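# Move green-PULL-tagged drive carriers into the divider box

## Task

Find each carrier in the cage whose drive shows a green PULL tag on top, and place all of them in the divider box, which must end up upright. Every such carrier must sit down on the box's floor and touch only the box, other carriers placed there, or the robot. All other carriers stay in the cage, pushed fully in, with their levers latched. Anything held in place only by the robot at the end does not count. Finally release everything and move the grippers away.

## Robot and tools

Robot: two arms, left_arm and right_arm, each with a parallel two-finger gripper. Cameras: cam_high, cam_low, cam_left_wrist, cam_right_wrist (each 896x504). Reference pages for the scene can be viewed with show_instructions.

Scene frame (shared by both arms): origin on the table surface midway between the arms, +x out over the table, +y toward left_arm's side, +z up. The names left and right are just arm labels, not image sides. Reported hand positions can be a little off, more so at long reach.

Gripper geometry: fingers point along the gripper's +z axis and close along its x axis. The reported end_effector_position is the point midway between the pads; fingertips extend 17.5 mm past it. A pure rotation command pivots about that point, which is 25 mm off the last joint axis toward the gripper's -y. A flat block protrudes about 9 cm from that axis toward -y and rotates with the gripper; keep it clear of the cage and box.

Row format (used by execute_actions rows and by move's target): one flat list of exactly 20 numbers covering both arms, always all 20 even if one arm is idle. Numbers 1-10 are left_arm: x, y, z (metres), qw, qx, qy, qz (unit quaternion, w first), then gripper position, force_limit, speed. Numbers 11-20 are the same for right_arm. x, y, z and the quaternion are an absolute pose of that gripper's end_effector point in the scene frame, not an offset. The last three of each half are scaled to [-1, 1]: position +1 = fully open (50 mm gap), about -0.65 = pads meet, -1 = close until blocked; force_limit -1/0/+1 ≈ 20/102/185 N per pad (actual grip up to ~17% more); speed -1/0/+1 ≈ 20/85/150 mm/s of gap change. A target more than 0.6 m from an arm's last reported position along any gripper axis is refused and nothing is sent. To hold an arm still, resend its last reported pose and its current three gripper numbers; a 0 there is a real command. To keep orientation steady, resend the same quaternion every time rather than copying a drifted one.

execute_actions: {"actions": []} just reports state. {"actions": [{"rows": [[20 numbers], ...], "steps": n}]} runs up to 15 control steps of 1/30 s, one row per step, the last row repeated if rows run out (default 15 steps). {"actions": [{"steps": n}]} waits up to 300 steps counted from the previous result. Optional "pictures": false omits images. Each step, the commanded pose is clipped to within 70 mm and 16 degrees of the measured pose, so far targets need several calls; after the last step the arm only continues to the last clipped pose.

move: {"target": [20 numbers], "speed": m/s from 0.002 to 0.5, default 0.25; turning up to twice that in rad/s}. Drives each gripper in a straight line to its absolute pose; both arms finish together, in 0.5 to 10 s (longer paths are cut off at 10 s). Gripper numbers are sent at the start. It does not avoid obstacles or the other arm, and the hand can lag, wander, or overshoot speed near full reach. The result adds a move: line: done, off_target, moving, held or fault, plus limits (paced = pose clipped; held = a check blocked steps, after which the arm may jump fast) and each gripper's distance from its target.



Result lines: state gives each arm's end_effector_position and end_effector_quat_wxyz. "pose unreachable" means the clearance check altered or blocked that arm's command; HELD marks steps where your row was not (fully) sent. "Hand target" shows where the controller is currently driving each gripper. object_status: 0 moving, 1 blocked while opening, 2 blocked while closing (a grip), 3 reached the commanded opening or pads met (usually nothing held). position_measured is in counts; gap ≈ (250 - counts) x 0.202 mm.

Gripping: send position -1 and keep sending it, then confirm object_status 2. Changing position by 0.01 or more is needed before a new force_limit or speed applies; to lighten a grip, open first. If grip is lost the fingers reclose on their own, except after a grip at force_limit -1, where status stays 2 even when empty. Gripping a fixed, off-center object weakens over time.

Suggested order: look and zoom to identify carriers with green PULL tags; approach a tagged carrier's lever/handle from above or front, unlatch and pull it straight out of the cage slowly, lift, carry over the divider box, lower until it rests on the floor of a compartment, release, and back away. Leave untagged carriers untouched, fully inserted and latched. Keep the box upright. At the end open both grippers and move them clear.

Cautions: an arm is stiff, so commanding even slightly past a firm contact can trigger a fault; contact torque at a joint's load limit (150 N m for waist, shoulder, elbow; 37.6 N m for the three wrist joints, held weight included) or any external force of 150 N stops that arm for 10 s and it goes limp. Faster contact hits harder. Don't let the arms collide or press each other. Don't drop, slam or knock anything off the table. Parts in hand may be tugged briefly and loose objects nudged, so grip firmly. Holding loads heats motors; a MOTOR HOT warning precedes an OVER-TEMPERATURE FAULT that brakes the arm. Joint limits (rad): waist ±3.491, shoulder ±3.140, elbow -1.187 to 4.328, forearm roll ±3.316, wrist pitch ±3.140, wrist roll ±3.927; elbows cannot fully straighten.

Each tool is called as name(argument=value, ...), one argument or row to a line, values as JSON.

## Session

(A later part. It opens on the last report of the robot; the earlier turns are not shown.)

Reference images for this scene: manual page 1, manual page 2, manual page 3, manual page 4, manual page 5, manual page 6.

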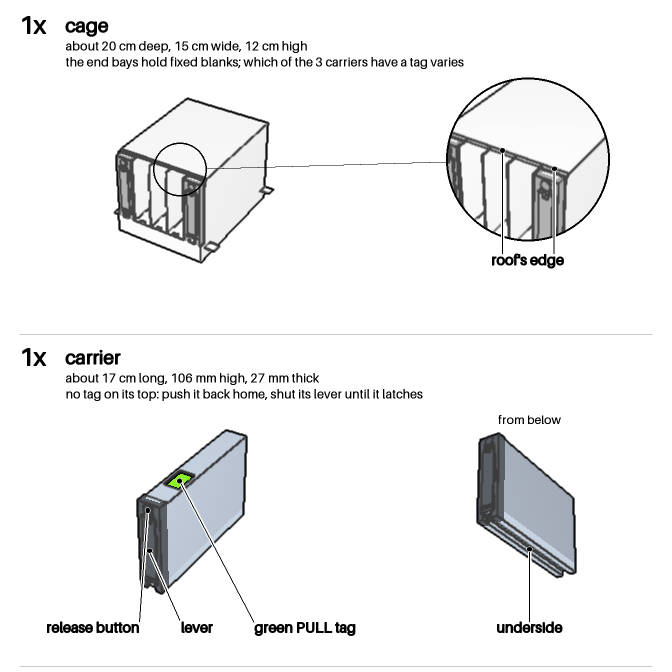

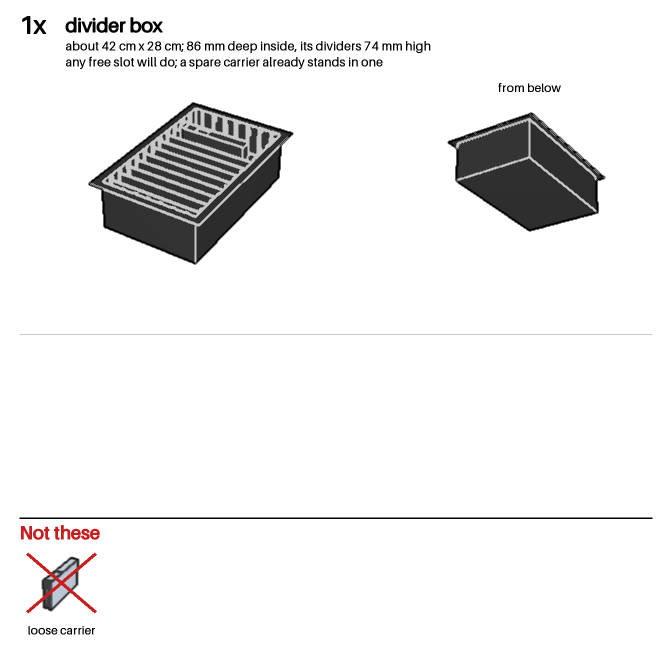

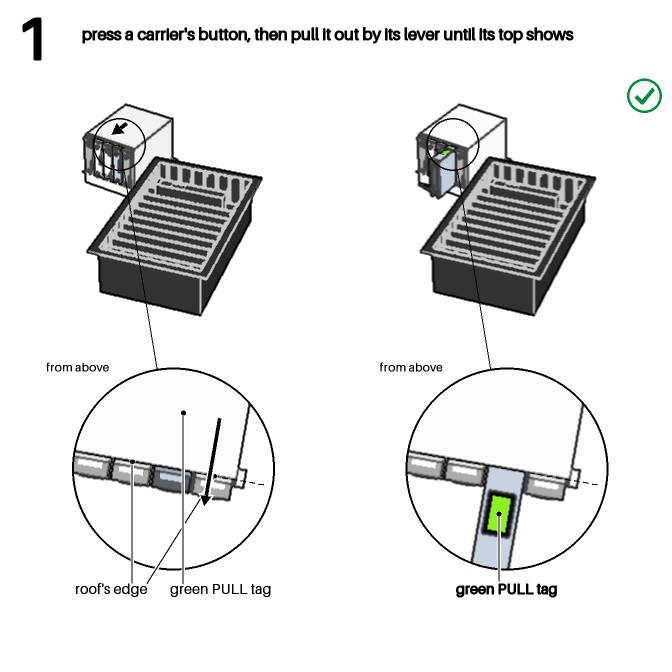

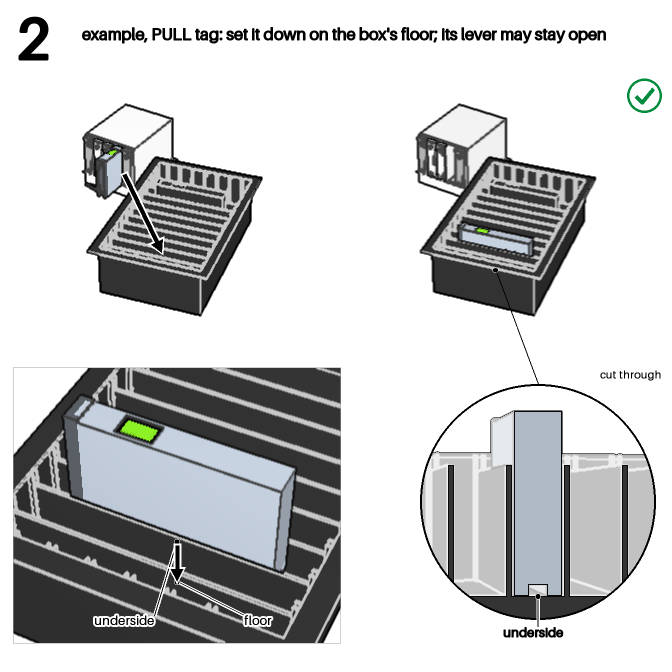

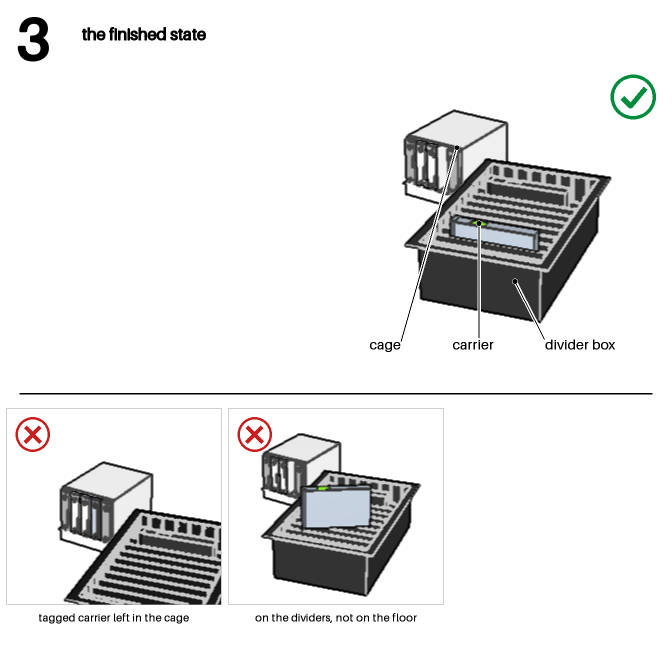

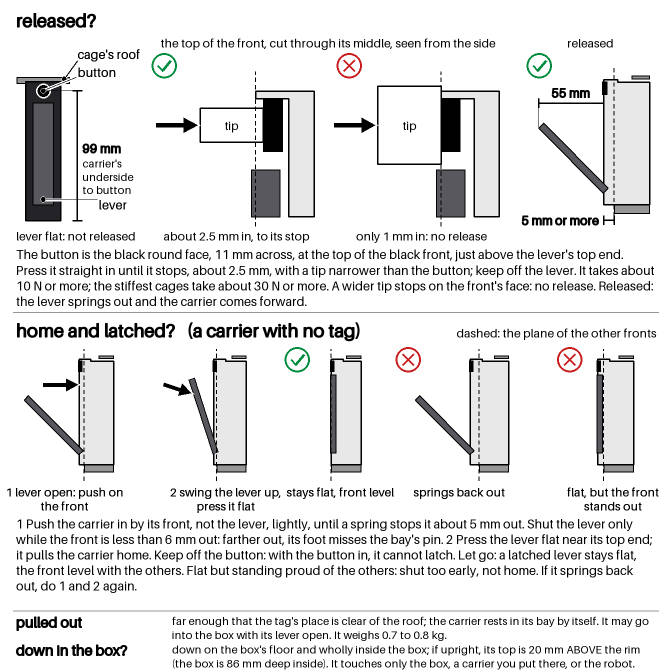

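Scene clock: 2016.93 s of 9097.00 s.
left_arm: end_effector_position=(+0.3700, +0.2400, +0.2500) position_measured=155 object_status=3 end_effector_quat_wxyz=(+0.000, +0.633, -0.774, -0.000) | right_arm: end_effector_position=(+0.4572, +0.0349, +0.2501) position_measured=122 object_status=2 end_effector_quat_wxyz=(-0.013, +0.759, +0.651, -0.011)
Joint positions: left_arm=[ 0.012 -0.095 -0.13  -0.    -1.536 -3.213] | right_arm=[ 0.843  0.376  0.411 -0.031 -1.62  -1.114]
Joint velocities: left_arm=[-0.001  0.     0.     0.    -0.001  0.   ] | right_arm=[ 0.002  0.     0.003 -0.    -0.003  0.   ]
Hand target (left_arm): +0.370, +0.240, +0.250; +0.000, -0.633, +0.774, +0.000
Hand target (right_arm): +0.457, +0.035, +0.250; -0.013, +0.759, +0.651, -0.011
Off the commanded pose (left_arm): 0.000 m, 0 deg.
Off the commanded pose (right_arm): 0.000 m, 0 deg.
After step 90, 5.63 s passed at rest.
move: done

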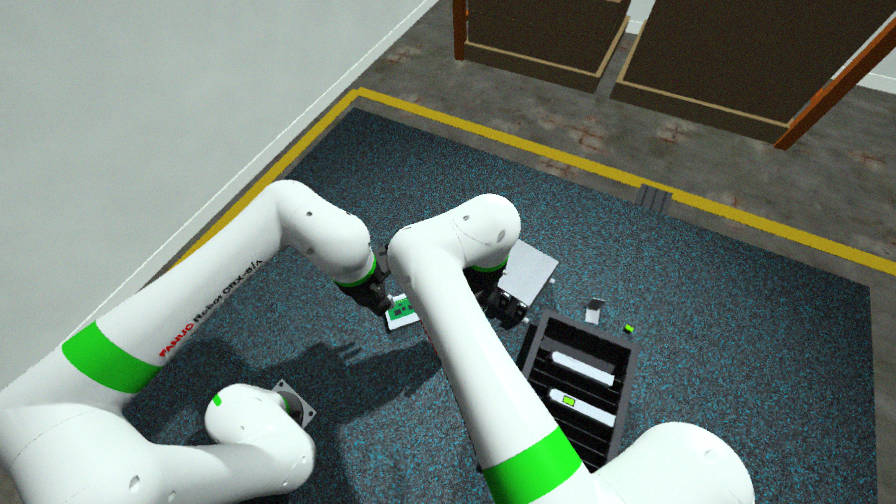

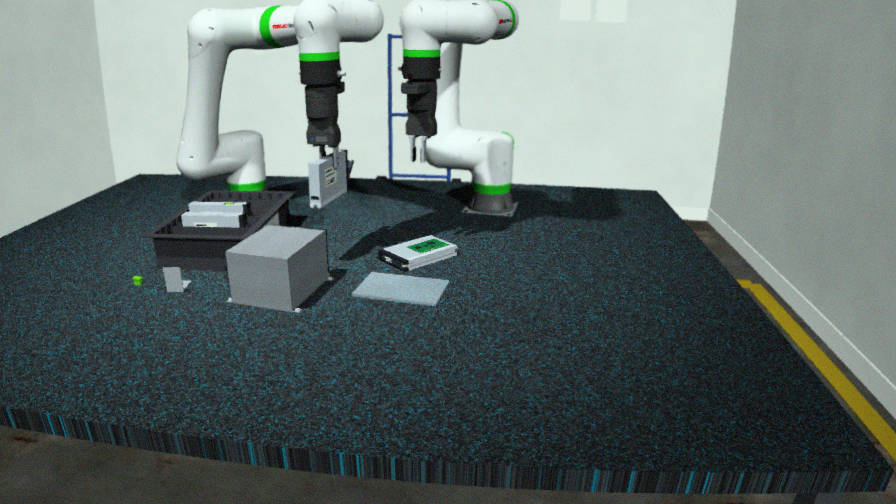

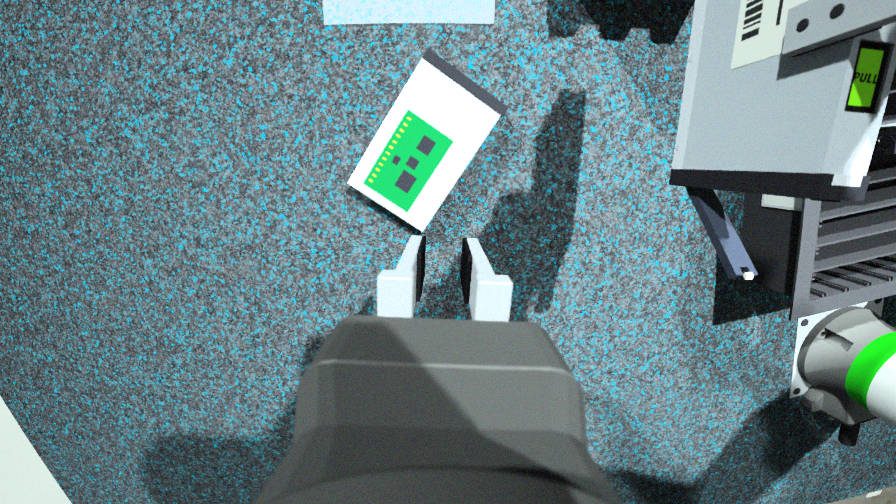

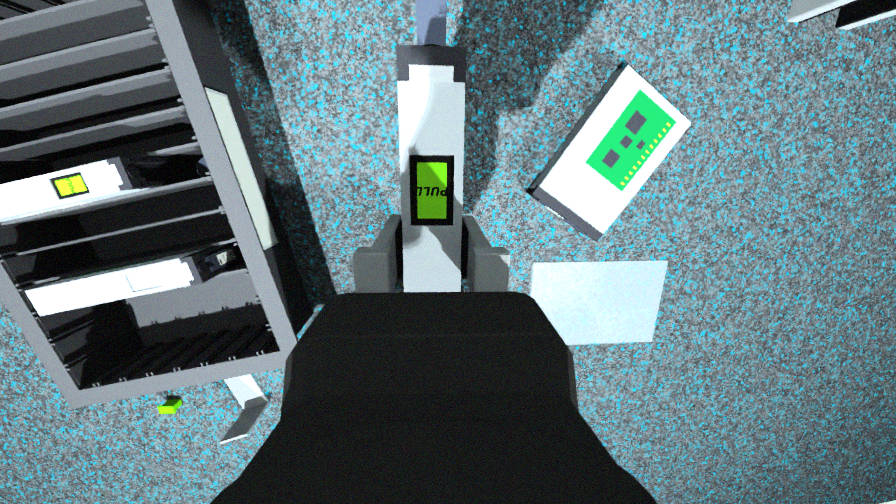

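move(
  target=[0.37,0.24,0.25,0,0.6327,-0.7744,0,-0.02,-0.3,-0.3,0.3275,-0.3,0.26,-0.0174,0.9994,0.0297,-0.0005,-1,0.4,-0.3],
  speed=0.15,
)

Scene clock: 2029.20 s of 9097.00 s.
left_arm: end_effector_position=(+0.3700, +0.2400, +0.2500) position_measured=155 object_status=3 end_effector_quat_wxyz=(+0.000, +0.633, -0.774, -0.000) | right_arm: end_effector_position=(+0.3276, -0.2999, +0.2600) position_measured=122 object_status=2 end_effector_quat_wxyz=(-0.018, +0.999, +0.030, -0.001)
Joint positions: left_arm=[ 0.012 -0.095 -0.13  -0.    -1.536 -3.213] | right_arm=[ 0.496 -0.461 -0.371 -0.03  -1.643 -2.127]
Joint velocities: left_arm=[-0.    -0.     0.001  0.001  0.001 -0.   ] | right_arm=[-0.004 -0.002 -0.001  0.    -0.001 -0.001]
Hand target (left_arm): +0.370, +0.240, +0.250; +0.000, -0.633, +0.774, +0.000
Hand target (right_arm): +0.328, -0.300, +0.260; -0.018, +0.999, +0.030, -0.001
Off the commanded pose (left_arm): 0.000 m, 0 deg.
Off the commanded pose (right_arm): 0.000 m, 0 deg.
After step 90, 4.37 s passed at rest.
move: done

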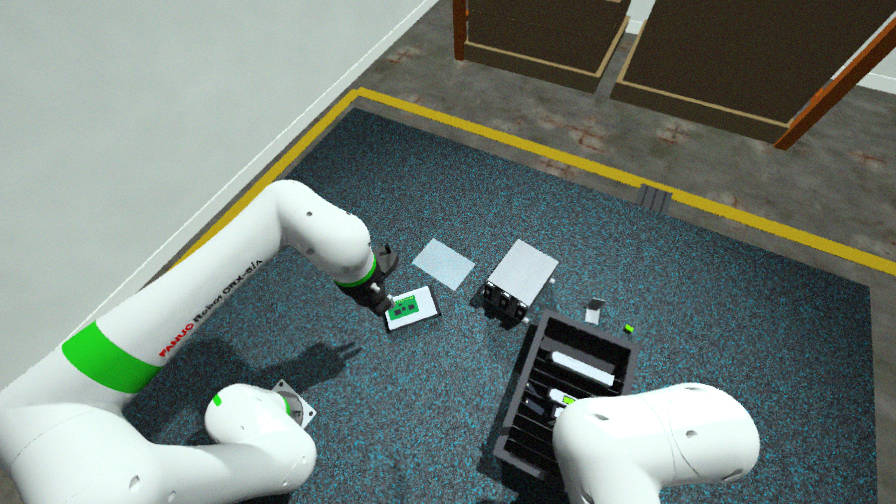

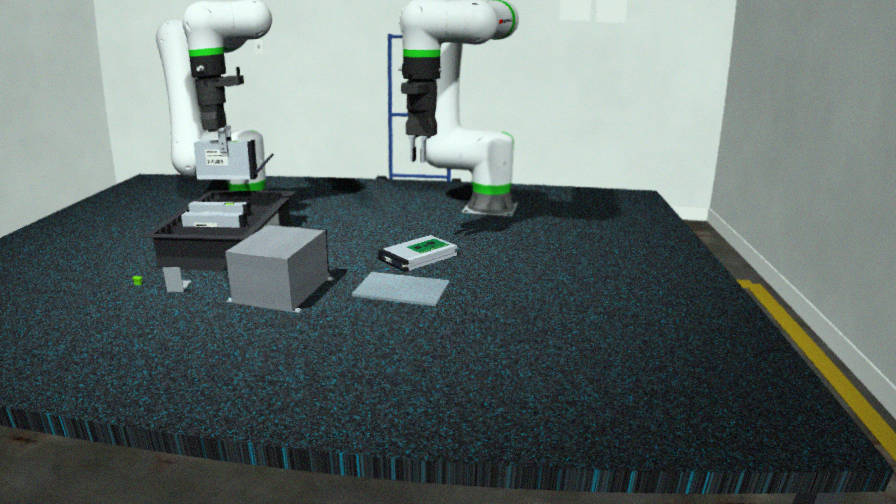

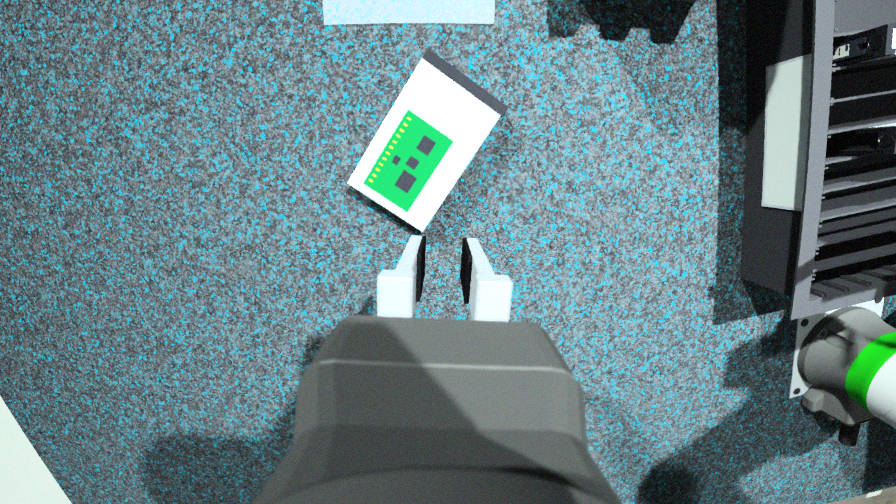

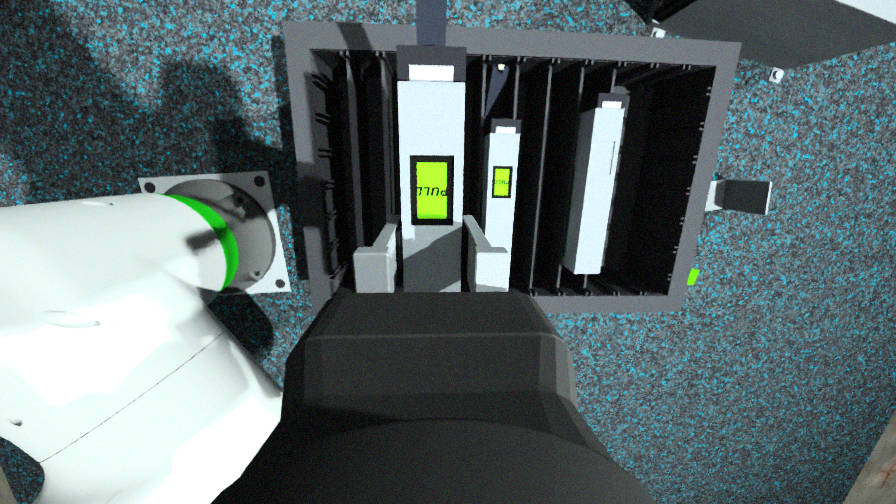

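zoom_image(
  camera="cam_low",
  region=[150,90,310,240],
)

Region (150, 90, 310, 240) of cam_low's 896x504 image, scaled by 3.150, with more detail than that image has; it fills the top 472 rows of this view, and the rest is white.

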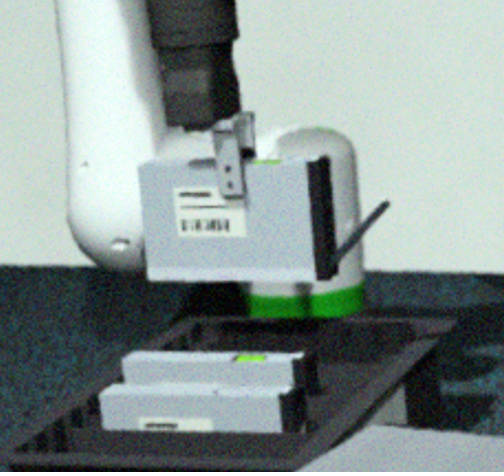

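zoom_image(
  camera="cam_right_wrist",
  region=[290,10,570,200],
)

Region (290, 10, 570, 200) of cam_right_wrist's 896x504 image, scaled by 1.800, with more detail than that image has; it fills the top 342 rows of this view, and the rest is white.

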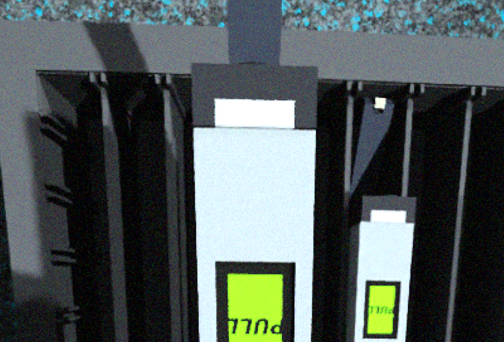

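zoom_image(
  camera="cam_right_wrist",
  region=[330,35,540,135],
)

Region (330, 35, 540, 135) of cam_right_wrist's 896x504 image, scaled by 2.400, with more detail than that image has; it fills the top 240 rows of this view, and the rest is white.

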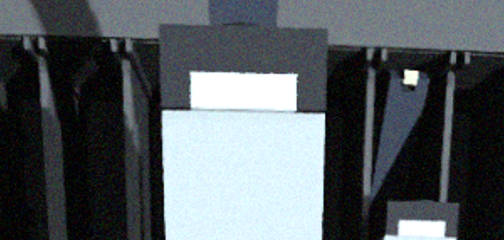

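move(
  target=[0.37,0.24,0.25,0,0.6327,-0.7744,0,-0.02,-0.3,-0.3,0.3288,-0.293,0.205,-0.0174,0.9994,0.0297,-0.0005,-1,0.4,-0.3],
  speed=0.03,
)

Scene clock: 2104.40 s of 9097.00 s.
left_arm: end_effector_position=(+0.3700, +0.2400, +0.2500) position_measured=155 object_status=3 end_effector_quat_wxyz=(+0.000, +0.633, -0.774, -0.000) | right_arm: end_effector_position=(+0.3288, -0.2930, +0.2051) position_measured=122 object_status=2 end_effector_quat_wxyz=(-0.017, +0.999, +0.030, -0.000)
Joint positions: left_arm=[ 0.012 -0.095 -0.13  -0.    -1.536 -3.213] | right_arm=[ 0.517 -0.457 -0.497 -0.029 -1.512 -2.144]
Joint velocities: left_arm=[-0.001  0.    -0.    -0.001  0.001  0.   ] | right_arm=[ 0.    -0.    -0.002 -0.     0.002 -0.001]
Hand target (left_arm): +0.370, +0.240, +0.250; +0.000, -0.633, +0.774, +0.000
Hand target (right_arm): +0.329, -0.293, +0.205; -0.017, +0.999, +0.030, -0.000
Off the commanded pose (left_arm): 0.000 m, 0 deg.
Off the commanded pose (right_arm): 0.000 m, 0 deg.
After step 90, 70.07 s passed at rest.
move: done

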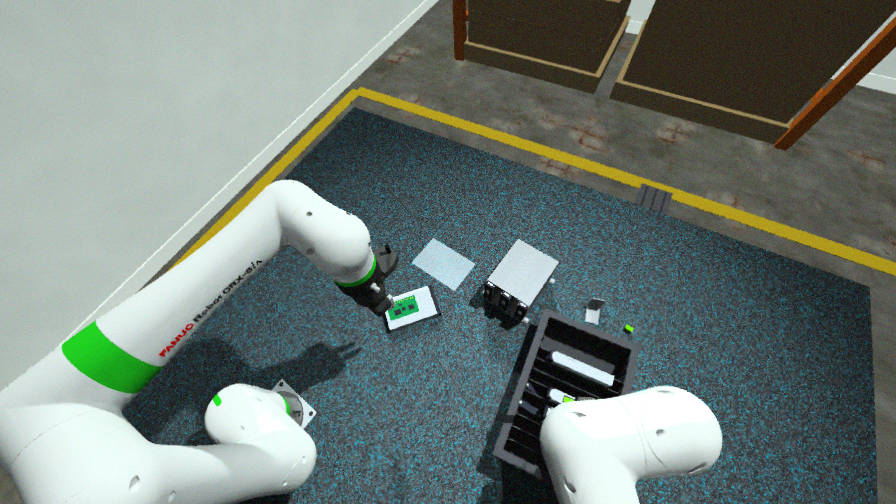

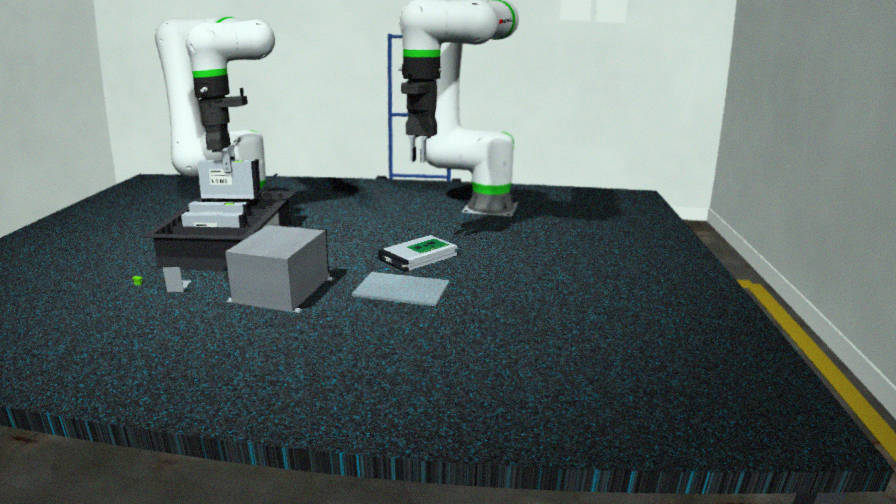

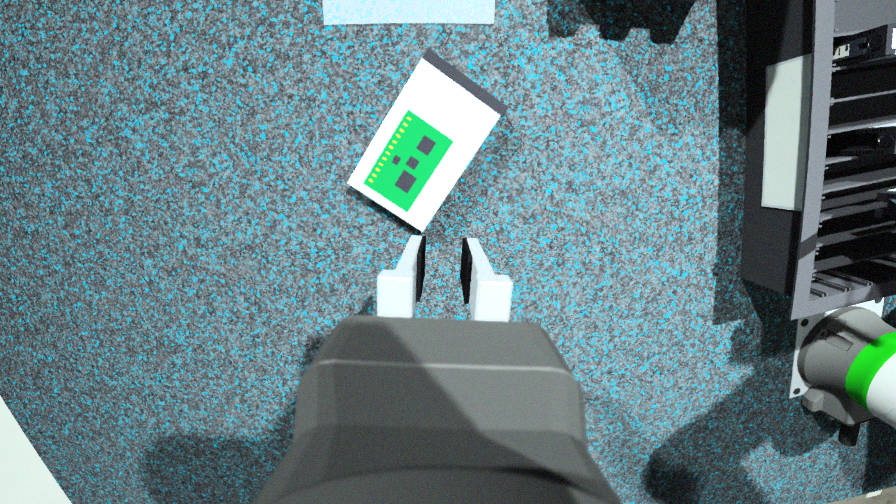

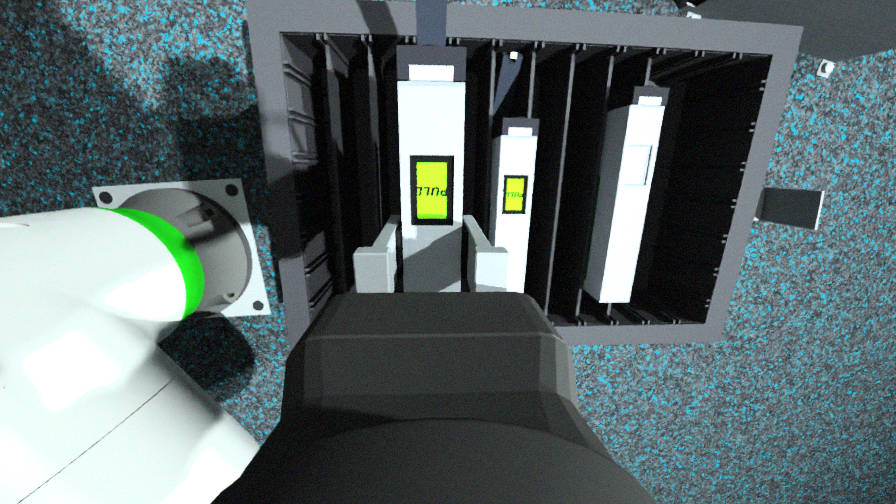

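zoom_image(
  camera="cam_right_wrist",
  region=[310,25,560,215],
)

Region (310, 25, 560, 215) of cam_right_wrist's 896x504 image, scaled by 2.016, with more detail than that image has; it fills the top 383 rows of this view, and the rest is white.

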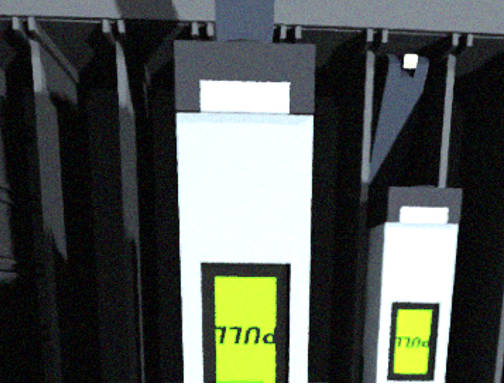

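move(
  target=[0.37,0.24,0.25,0,0.6327,-0.7744,0,-0.02,-0.3,-0.3,0.3288,-0.293,0.187,-0.0174,0.9994,0.0297,-0.0005,-1,0.4,-0.3],
  speed=0.012,
)

Scene clock: 2136.03 s of 9097.00 s.
left_arm: end_effector_position=(+0.3700, +0.2400, +0.2500) position_measured=155 object_status=3 end_effector_quat_wxyz=(+0.000, +0.633, -0.774, -0.000) | right_arm: end_effector_position=(+0.3288, -0.2930, +0.1871) position_measured=122 object_status=2 end_effector_quat_wxyz=(-0.017, +0.999, +0.030, -0.001)
Joint positions: left_arm=[ 0.012 -0.095 -0.13  -0.    -1.536 -3.213] | right_arm=[ 0.517 -0.454 -0.537 -0.029 -1.469 -2.143]
Joint velocities: left_arm=[-0.001  0.     0.    -0.    -0.    -0.   ] | right_arm=[ 0.001  0.001 -0.002 -0.     0.002  0.001]
Hand target (left_arm): +0.370, +0.240, +0.250; +0.000, -0.633, +0.774, +0.000
Hand target (right_arm): +0.329, -0.293, +0.187; -0.017, +0.999, +0.030, -0.001
Off the commanded pose (left_arm): 0.000 m, 0 deg.
Off the commanded pose (right_arm): 0.000 m, 0 deg.
After step 90, 26.90 s passed at rest.
move: done

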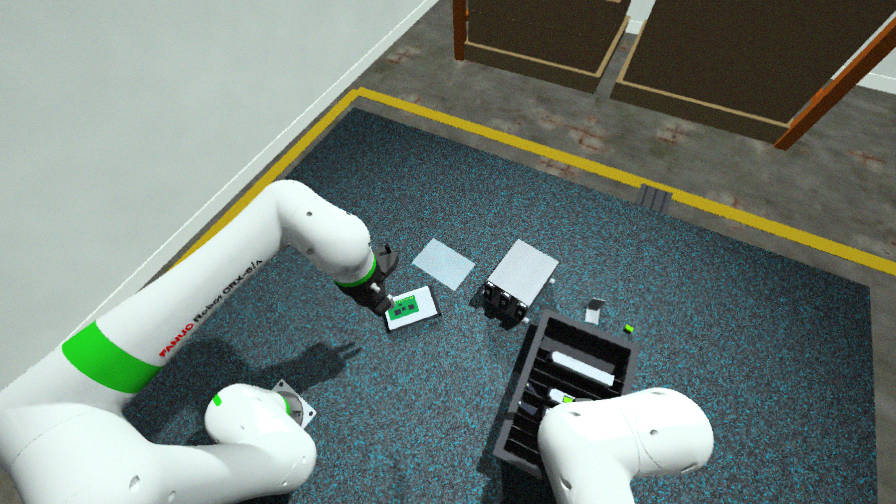

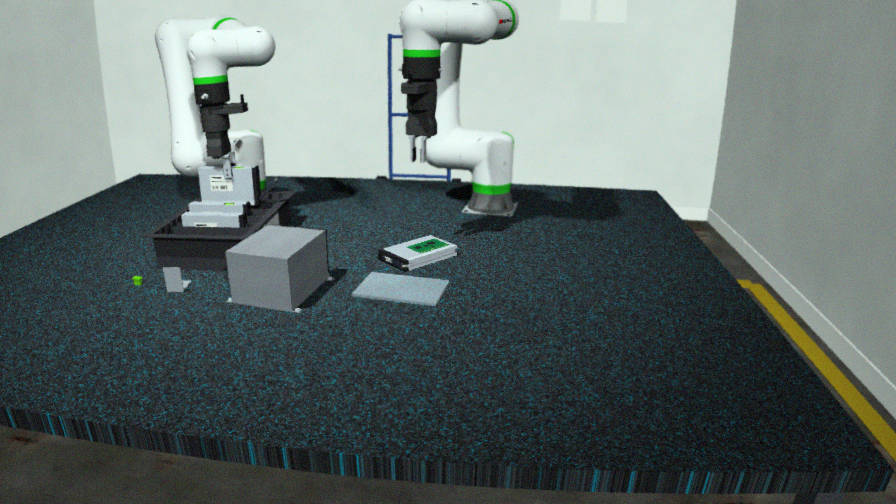

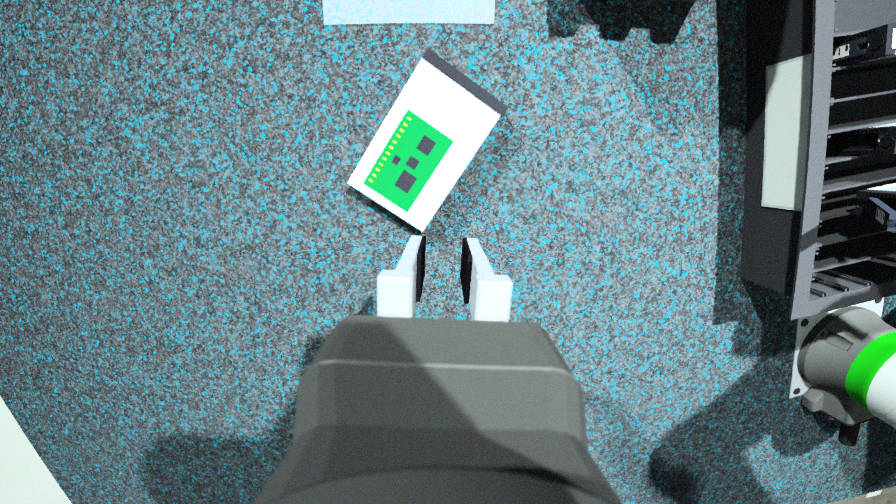

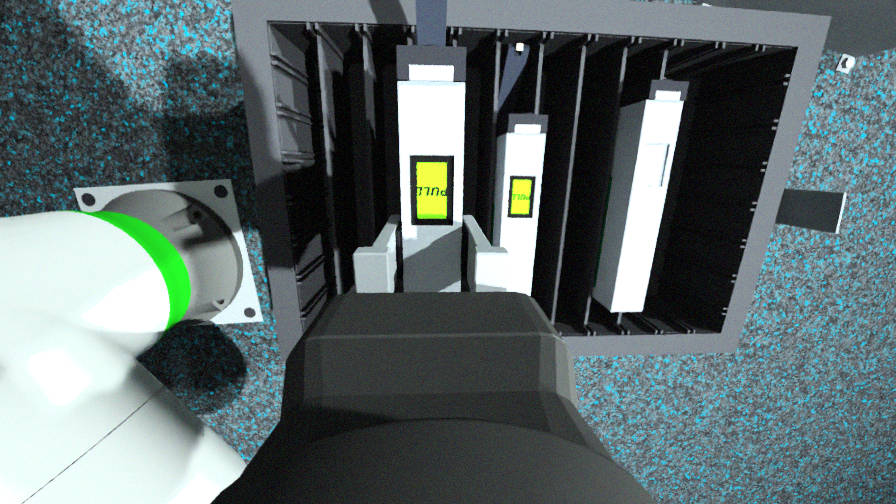

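move(
  target=[0.37,0.24,0.25,0,0.6327,-0.7744,0,-0.02,-0.3,-0.3,0.3288,-0.293,0.178,-0.0174,0.9994,0.0297,-0.0005,-1,0.4,-0.3],
  speed=0.004,
)

Scene clock: 2141.70 s of 9097.00 s.
left_arm: end_effector_position=(+0.3700, +0.2400, +0.2500) position_measured=155 object_status=3 end_effector_quat_wxyz=(+0.000, +0.633, -0.774, -0.000) | right_arm: end_effector_position=(+0.3288, -0.2930, +0.1780) position_measured=122 object_status=2 end_effector_quat_wxyz=(-0.017, +0.999, +0.030, -0.001)
Joint positions: left_arm=[ 0.012 -0.095 -0.13  -0.    -1.536 -3.213] | right_arm=[ 0.517 -0.451 -0.556 -0.029 -1.446 -2.142]
Joint velocities: left_arm=[ 0.     0.     0.001 -0.    -0.     0.001] | right_arm=[-0.002  0.    -0.001 -0.     0.001  0.001]
Hand target (left_arm): +0.370, +0.240, +0.250; +0.000, -0.633, +0.774, +0.000
Hand target (right_arm): +0.329, -0.293, +0.178; -0.017, +0.999, +0.030, -0.001
Off the commanded pose (left_arm): 0.000 m, 0 deg.
Off the commanded pose (right_arm): 0.000 m, 0 deg.
After step 90, 0.20 s passed at rest.
move: done

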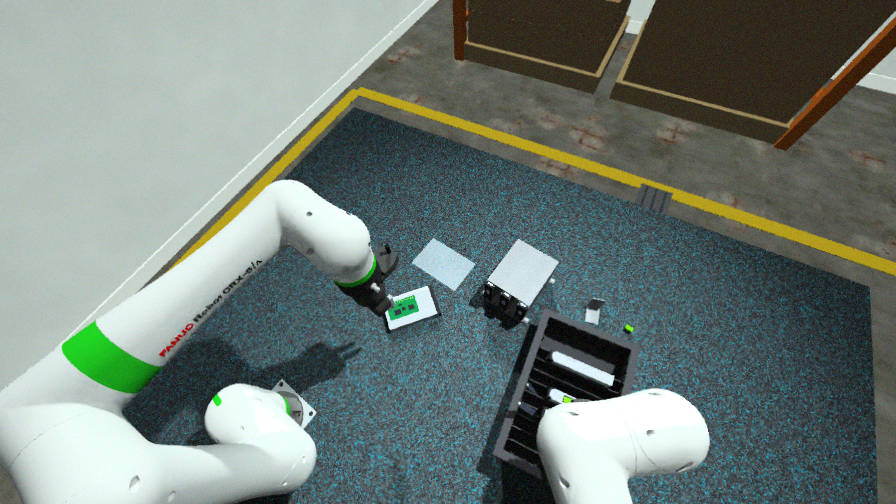

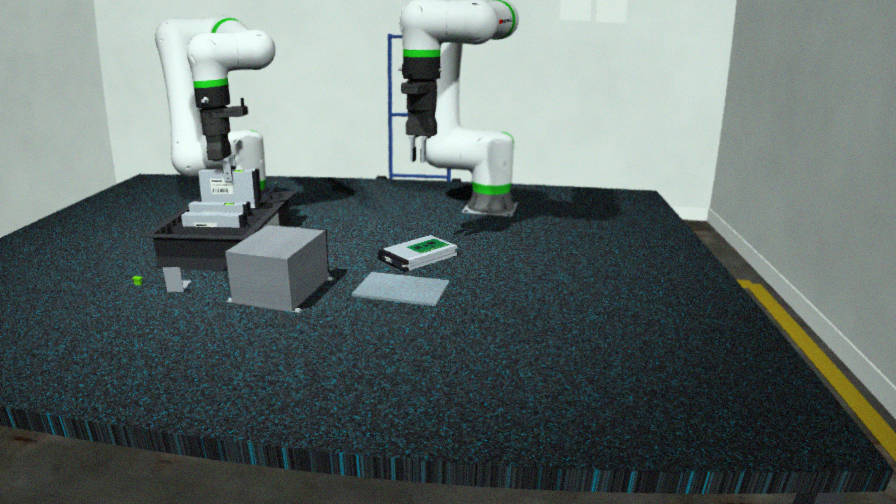

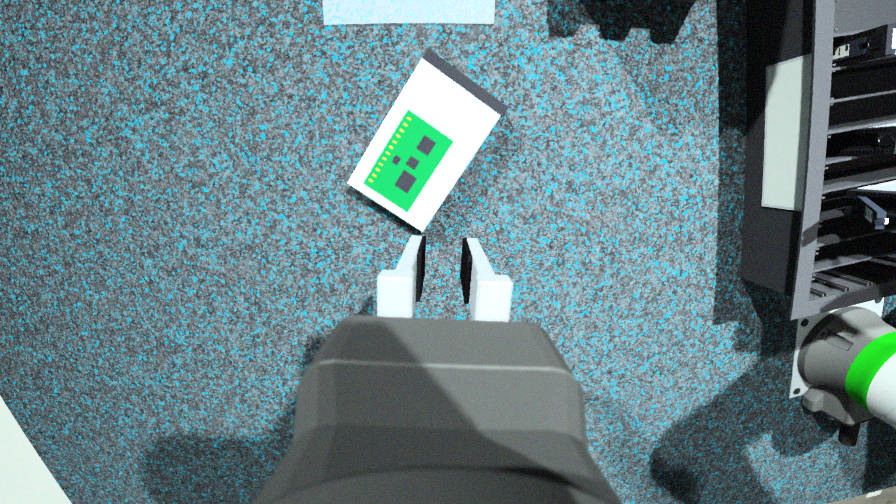

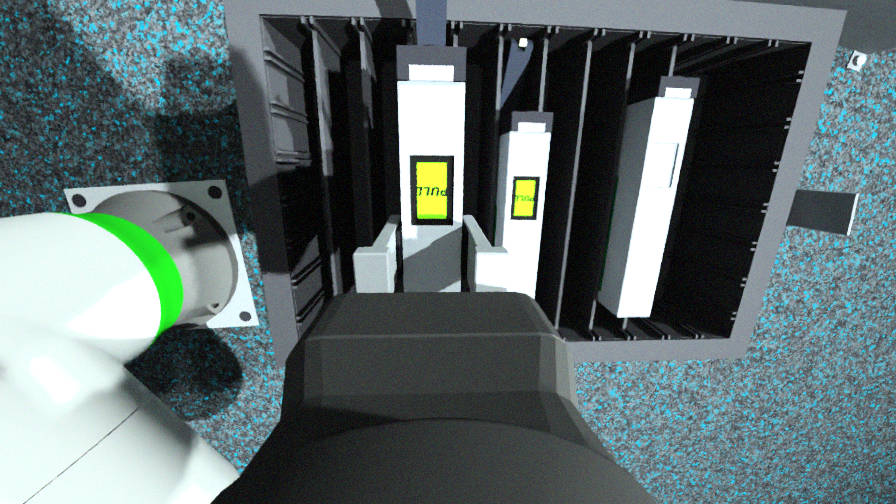

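move(
  target=[0.37,0.24,0.25,0,0.6327,-0.7744,0,-0.02,-0.3,-0.3,0.3288,-0.293,0.168,-0.0174,0.9994,0.0297,-0.0005,-1,0.4,-0.3],
  speed=0.004,
)

zoom_image(
  camera="cam_right_wrist",
  region=[380,0,880,220],
)

Scene clock: 2149.00 s of 9097.00 s.
left_arm: end_effector_position=(+0.3700, +0.2400, +0.2500) position_measured=155 object_status=3 end_effector_quat_wxyz=(+0.000, +0.633, -0.774, -0.000) | right_arm: end_effector_position=(+0.3288, -0.2930, +0.1680) position_measured=122 object_status=2 end_effector_quat_wxyz=(-0.017, +0.999, +0.030, -0.001)
Joint positions: left_arm=[ 0.012 -0.095 -0.13  -0.    -1.536 -3.213] | right_arm=[ 0.517 -0.447 -0.578 -0.03  -1.421 -2.141]
Joint velocities: left_arm=[ 0.     0.    -0.     0.     0.001 -0.   ] | right_arm=[-0.001  0.    -0.    -0.     0.001  0.   ]
Hand target (left_arm): +0.370, +0.240, +0.250; +0.000, -0.633, +0.774, +0.000
Hand target (right_arm): +0.329, -0.293, +0.168; -0.017, +0.999, +0.030, -0.001
Off the commanded pose (left_arm): 0.000 m, 0 deg.
Off the commanded pose (right_arm): 0.000 m, 0 deg.
After step 90, 1.57 s passed at rest.
move: done

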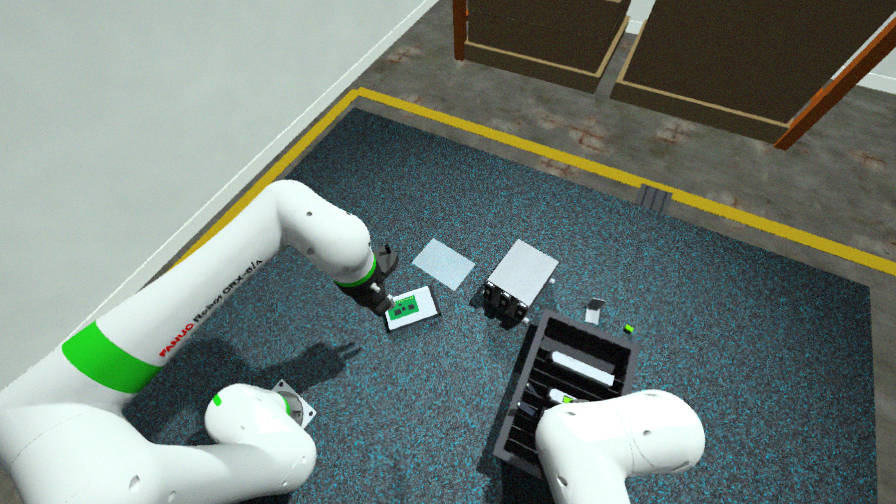

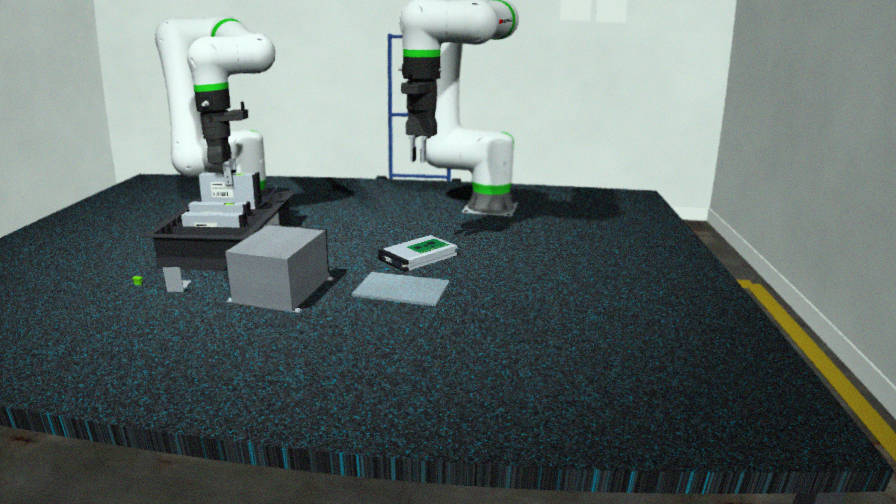

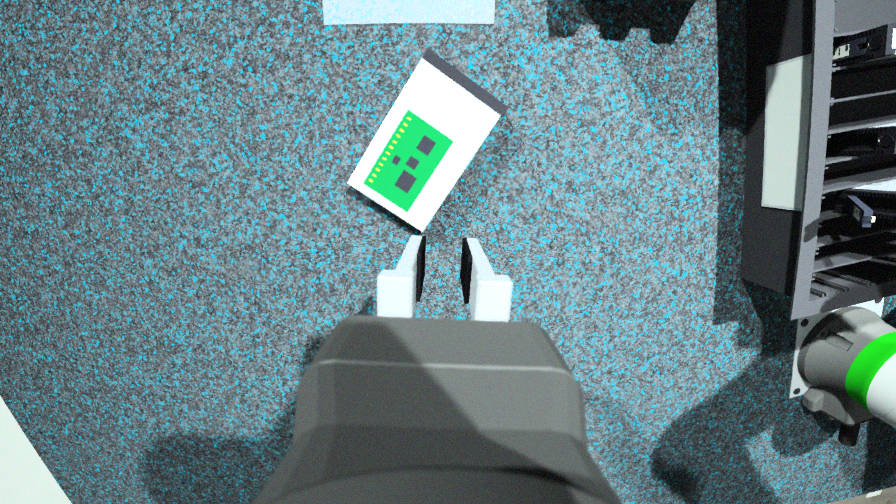

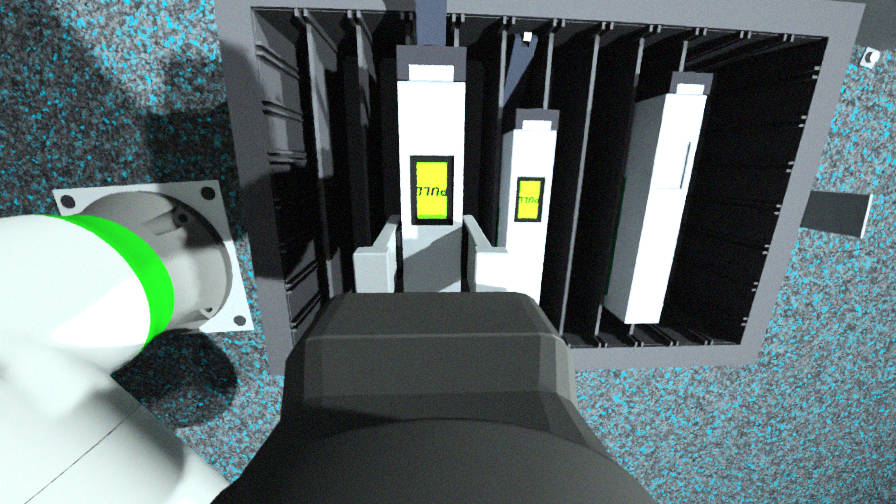

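Region (380, 0, 880, 220) of cam_right_wrist's 896x504 image, scaled by 1.008, with more detail than that image has; it fills the top 222 rows of this view, and the rest is white.

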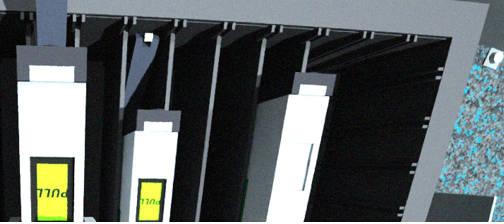

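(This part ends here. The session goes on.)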